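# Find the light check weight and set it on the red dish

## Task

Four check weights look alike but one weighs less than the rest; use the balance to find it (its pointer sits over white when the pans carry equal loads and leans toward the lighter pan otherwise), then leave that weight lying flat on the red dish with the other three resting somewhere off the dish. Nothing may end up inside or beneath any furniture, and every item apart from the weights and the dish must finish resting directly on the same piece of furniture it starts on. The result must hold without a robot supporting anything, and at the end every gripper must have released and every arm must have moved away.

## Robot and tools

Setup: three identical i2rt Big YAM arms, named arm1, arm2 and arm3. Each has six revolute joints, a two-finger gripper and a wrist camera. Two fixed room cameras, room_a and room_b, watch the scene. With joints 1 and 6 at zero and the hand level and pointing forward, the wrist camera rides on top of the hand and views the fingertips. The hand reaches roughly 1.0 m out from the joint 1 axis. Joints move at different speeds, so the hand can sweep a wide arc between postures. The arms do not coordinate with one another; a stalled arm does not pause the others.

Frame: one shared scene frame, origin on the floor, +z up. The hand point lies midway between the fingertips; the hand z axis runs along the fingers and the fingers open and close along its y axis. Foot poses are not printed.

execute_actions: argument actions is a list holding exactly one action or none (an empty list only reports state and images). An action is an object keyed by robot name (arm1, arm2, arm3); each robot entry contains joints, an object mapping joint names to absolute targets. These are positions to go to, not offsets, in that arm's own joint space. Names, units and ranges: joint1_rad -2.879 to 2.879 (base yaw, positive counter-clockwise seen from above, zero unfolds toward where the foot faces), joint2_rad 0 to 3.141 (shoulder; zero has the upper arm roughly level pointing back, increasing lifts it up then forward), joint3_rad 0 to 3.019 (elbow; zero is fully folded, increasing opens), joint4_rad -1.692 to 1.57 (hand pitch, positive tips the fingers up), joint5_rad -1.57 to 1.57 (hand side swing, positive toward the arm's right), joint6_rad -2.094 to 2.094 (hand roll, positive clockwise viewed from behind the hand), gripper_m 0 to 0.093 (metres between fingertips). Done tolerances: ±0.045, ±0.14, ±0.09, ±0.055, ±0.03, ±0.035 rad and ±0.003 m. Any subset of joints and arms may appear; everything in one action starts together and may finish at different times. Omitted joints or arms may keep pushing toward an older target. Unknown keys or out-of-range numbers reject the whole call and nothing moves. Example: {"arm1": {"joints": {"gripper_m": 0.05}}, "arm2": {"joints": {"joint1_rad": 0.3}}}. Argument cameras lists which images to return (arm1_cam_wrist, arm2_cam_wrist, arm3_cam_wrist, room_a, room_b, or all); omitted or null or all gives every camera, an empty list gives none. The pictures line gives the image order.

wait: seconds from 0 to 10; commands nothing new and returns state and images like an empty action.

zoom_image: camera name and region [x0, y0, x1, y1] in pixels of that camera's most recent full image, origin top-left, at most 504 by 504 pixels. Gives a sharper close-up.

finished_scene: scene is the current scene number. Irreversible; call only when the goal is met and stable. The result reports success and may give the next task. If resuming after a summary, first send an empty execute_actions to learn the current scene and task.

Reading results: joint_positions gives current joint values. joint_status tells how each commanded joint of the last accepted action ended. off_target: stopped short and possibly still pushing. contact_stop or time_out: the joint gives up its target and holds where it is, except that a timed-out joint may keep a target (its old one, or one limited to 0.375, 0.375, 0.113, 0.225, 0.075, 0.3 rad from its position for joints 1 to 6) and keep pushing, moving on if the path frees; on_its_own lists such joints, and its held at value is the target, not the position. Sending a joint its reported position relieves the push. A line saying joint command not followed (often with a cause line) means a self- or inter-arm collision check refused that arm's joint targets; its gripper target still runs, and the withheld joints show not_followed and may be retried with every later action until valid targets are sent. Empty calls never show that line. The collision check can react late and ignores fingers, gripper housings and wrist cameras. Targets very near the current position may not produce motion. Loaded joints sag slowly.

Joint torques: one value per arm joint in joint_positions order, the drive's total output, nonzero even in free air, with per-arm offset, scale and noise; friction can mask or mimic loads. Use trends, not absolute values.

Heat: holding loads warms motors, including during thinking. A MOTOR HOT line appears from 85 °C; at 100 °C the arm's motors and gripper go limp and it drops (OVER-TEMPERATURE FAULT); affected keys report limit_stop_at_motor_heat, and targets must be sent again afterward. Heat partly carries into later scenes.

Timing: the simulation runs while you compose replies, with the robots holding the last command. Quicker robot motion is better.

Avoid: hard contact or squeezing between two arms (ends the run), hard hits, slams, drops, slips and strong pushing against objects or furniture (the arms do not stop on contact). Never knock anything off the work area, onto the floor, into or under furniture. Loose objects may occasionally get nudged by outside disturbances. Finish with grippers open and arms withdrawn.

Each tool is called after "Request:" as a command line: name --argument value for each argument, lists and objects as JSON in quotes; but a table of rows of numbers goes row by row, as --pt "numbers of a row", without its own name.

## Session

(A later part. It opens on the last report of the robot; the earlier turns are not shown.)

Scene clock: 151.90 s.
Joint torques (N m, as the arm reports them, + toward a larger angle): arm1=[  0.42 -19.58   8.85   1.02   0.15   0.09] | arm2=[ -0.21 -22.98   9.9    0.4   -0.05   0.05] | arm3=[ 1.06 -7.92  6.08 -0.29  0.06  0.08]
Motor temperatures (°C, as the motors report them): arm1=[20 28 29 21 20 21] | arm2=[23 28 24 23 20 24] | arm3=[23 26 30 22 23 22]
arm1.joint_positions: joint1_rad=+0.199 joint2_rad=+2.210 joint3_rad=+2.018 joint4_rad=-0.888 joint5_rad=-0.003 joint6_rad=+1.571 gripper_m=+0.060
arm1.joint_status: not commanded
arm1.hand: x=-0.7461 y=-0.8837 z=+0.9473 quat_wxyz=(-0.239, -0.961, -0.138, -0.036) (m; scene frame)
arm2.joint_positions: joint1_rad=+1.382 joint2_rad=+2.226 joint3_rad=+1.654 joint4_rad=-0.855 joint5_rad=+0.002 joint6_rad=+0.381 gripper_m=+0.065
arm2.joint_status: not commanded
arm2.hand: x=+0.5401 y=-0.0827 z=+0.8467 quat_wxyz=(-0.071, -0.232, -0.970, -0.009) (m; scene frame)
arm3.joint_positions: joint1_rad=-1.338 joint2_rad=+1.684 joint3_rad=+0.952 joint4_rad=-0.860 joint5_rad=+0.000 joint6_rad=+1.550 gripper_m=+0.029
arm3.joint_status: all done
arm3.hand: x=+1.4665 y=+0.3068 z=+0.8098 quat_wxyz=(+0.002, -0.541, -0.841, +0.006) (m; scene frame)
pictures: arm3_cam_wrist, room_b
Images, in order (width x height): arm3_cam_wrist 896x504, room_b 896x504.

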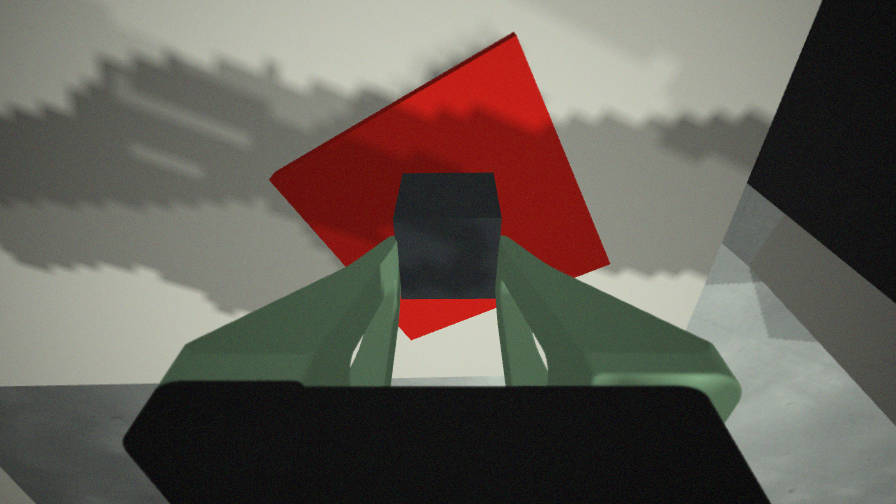

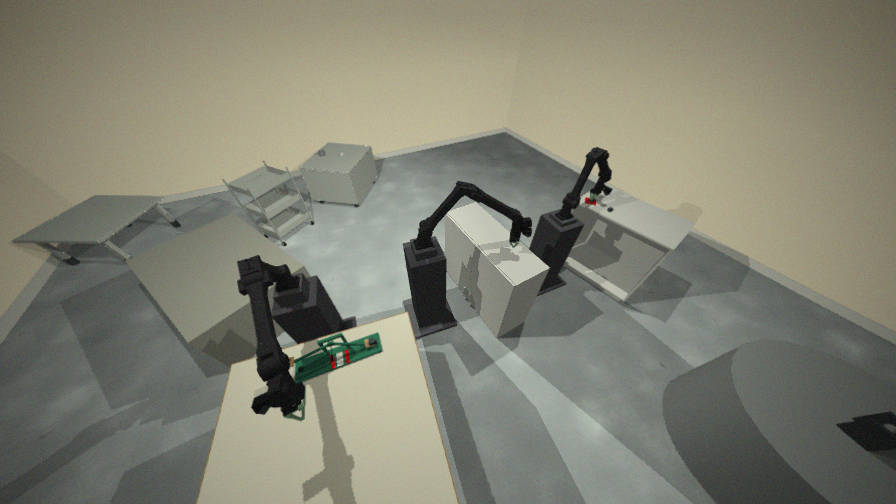

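Request:
execute_actions --actions '[{"arm3": {"joints": {"gripper_m": 0.065, "joint2_rad": 1.48}}}]'

Scene clock: 153.67 s.
Joint torques (N m, as the arm reports them, + toward a larger angle): arm1=[  0.42 -19.6    8.86   1.02   0.15   0.09] | arm2=[ -0.21 -22.9    9.95   0.39  -0.05   0.06] | arm3=[ 0.86 -6.61  8.03  0.13  0.06  0.05]
Motor temperatures (°C, as the motors report them): arm1=[20 28 29 21 20 21] | arm2=[23 28 24 23 20 24] | arm3=[23 26 30 22 23 22]
arm1.joint_positions: joint1_rad=+0.199 joint2_rad=+2.210 joint3_rad=+2.018 joint4_rad=-0.888 joint5_rad=-0.003 joint6_rad=+1.571 gripper_m=+0.060
arm1.joint_status: not commanded
arm1.hand: x=-0.7461 y=-0.8837 z=+0.9473 quat_wxyz=(-0.239, -0.961, -0.138, -0.036) (m; scene frame)
arm2.joint_positions: joint1_rad=+1.382 joint2_rad=+2.226 joint3_rad=+1.654 joint4_rad=-0.855 joint5_rad=+0.002 joint6_rad=+0.381 gripper_m=+0.065
arm2.joint_status: not commanded
arm2.hand: x=+0.5401 y=-0.0827 z=+0.8467 quat_wxyz=(-0.071, -0.232, -0.970, -0.009) (m; scene frame)
arm3.joint_positions: joint1_rad=-1.338 joint2_rad=+1.460 joint3_rad=+0.943 joint4_rad=-0.860 joint5_rad=+0.000 joint6_rad=+1.551 gripper_m=+0.065
arm3.joint_status: all done
arm3.hand: x=+1.4805 y=+0.3130 z=+0.8967 quat_wxyz=(-0.058, -0.539, -0.836, -0.084) (m; scene frame)
pictures: arm1_cam_wrist, arm2_cam_wrist, arm3_cam_wrist, room_a, room_b
Images, in order (width x height): arm1_cam_wrist 896x504, arm2_cam_wrist 896x504, arm3_cam_wrist 896x504, room_a 896x504, room_b 896x504.

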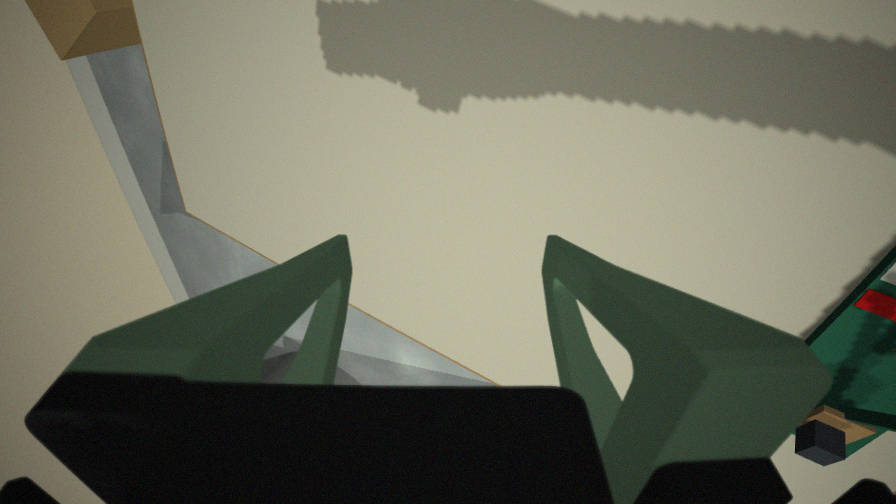

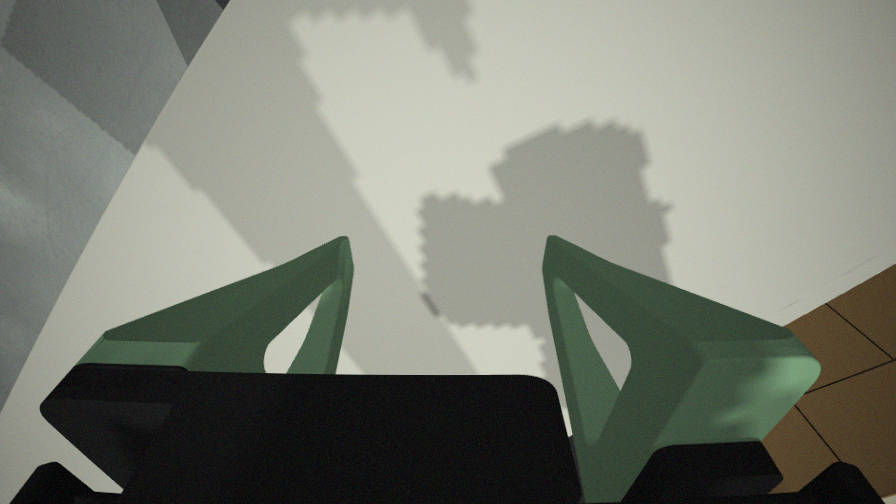

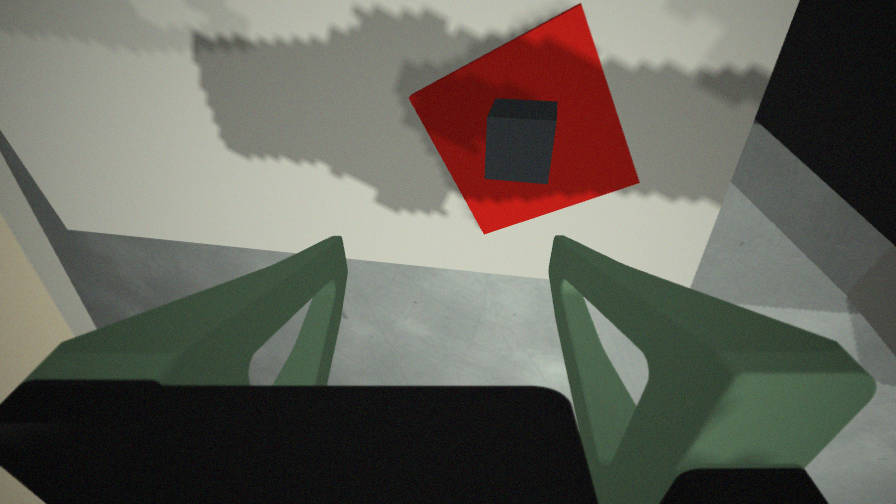

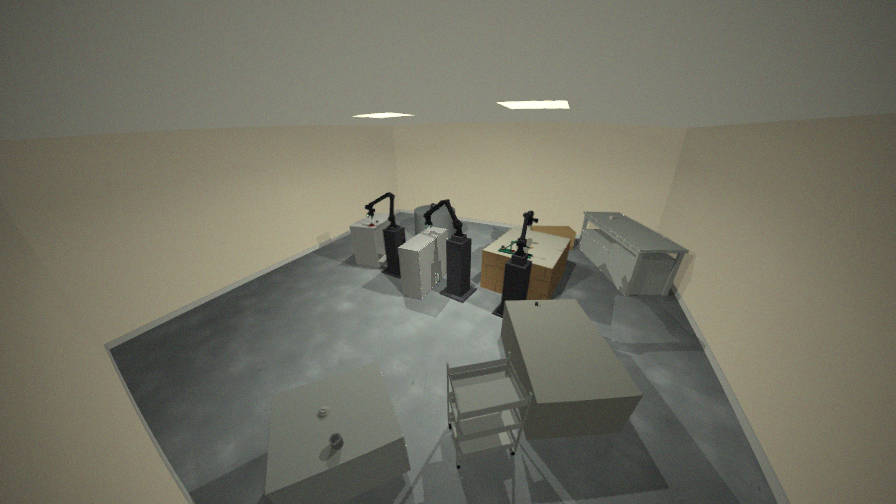

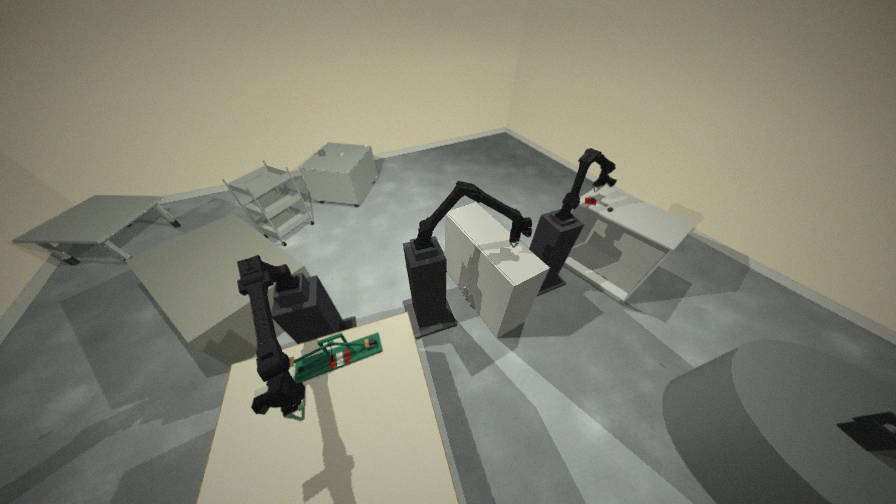

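The light cube is flat in the middle of the dish, and all arms have released and moved clear.

Request:
finished_scene --scene 2

The scene is finished: the task was done.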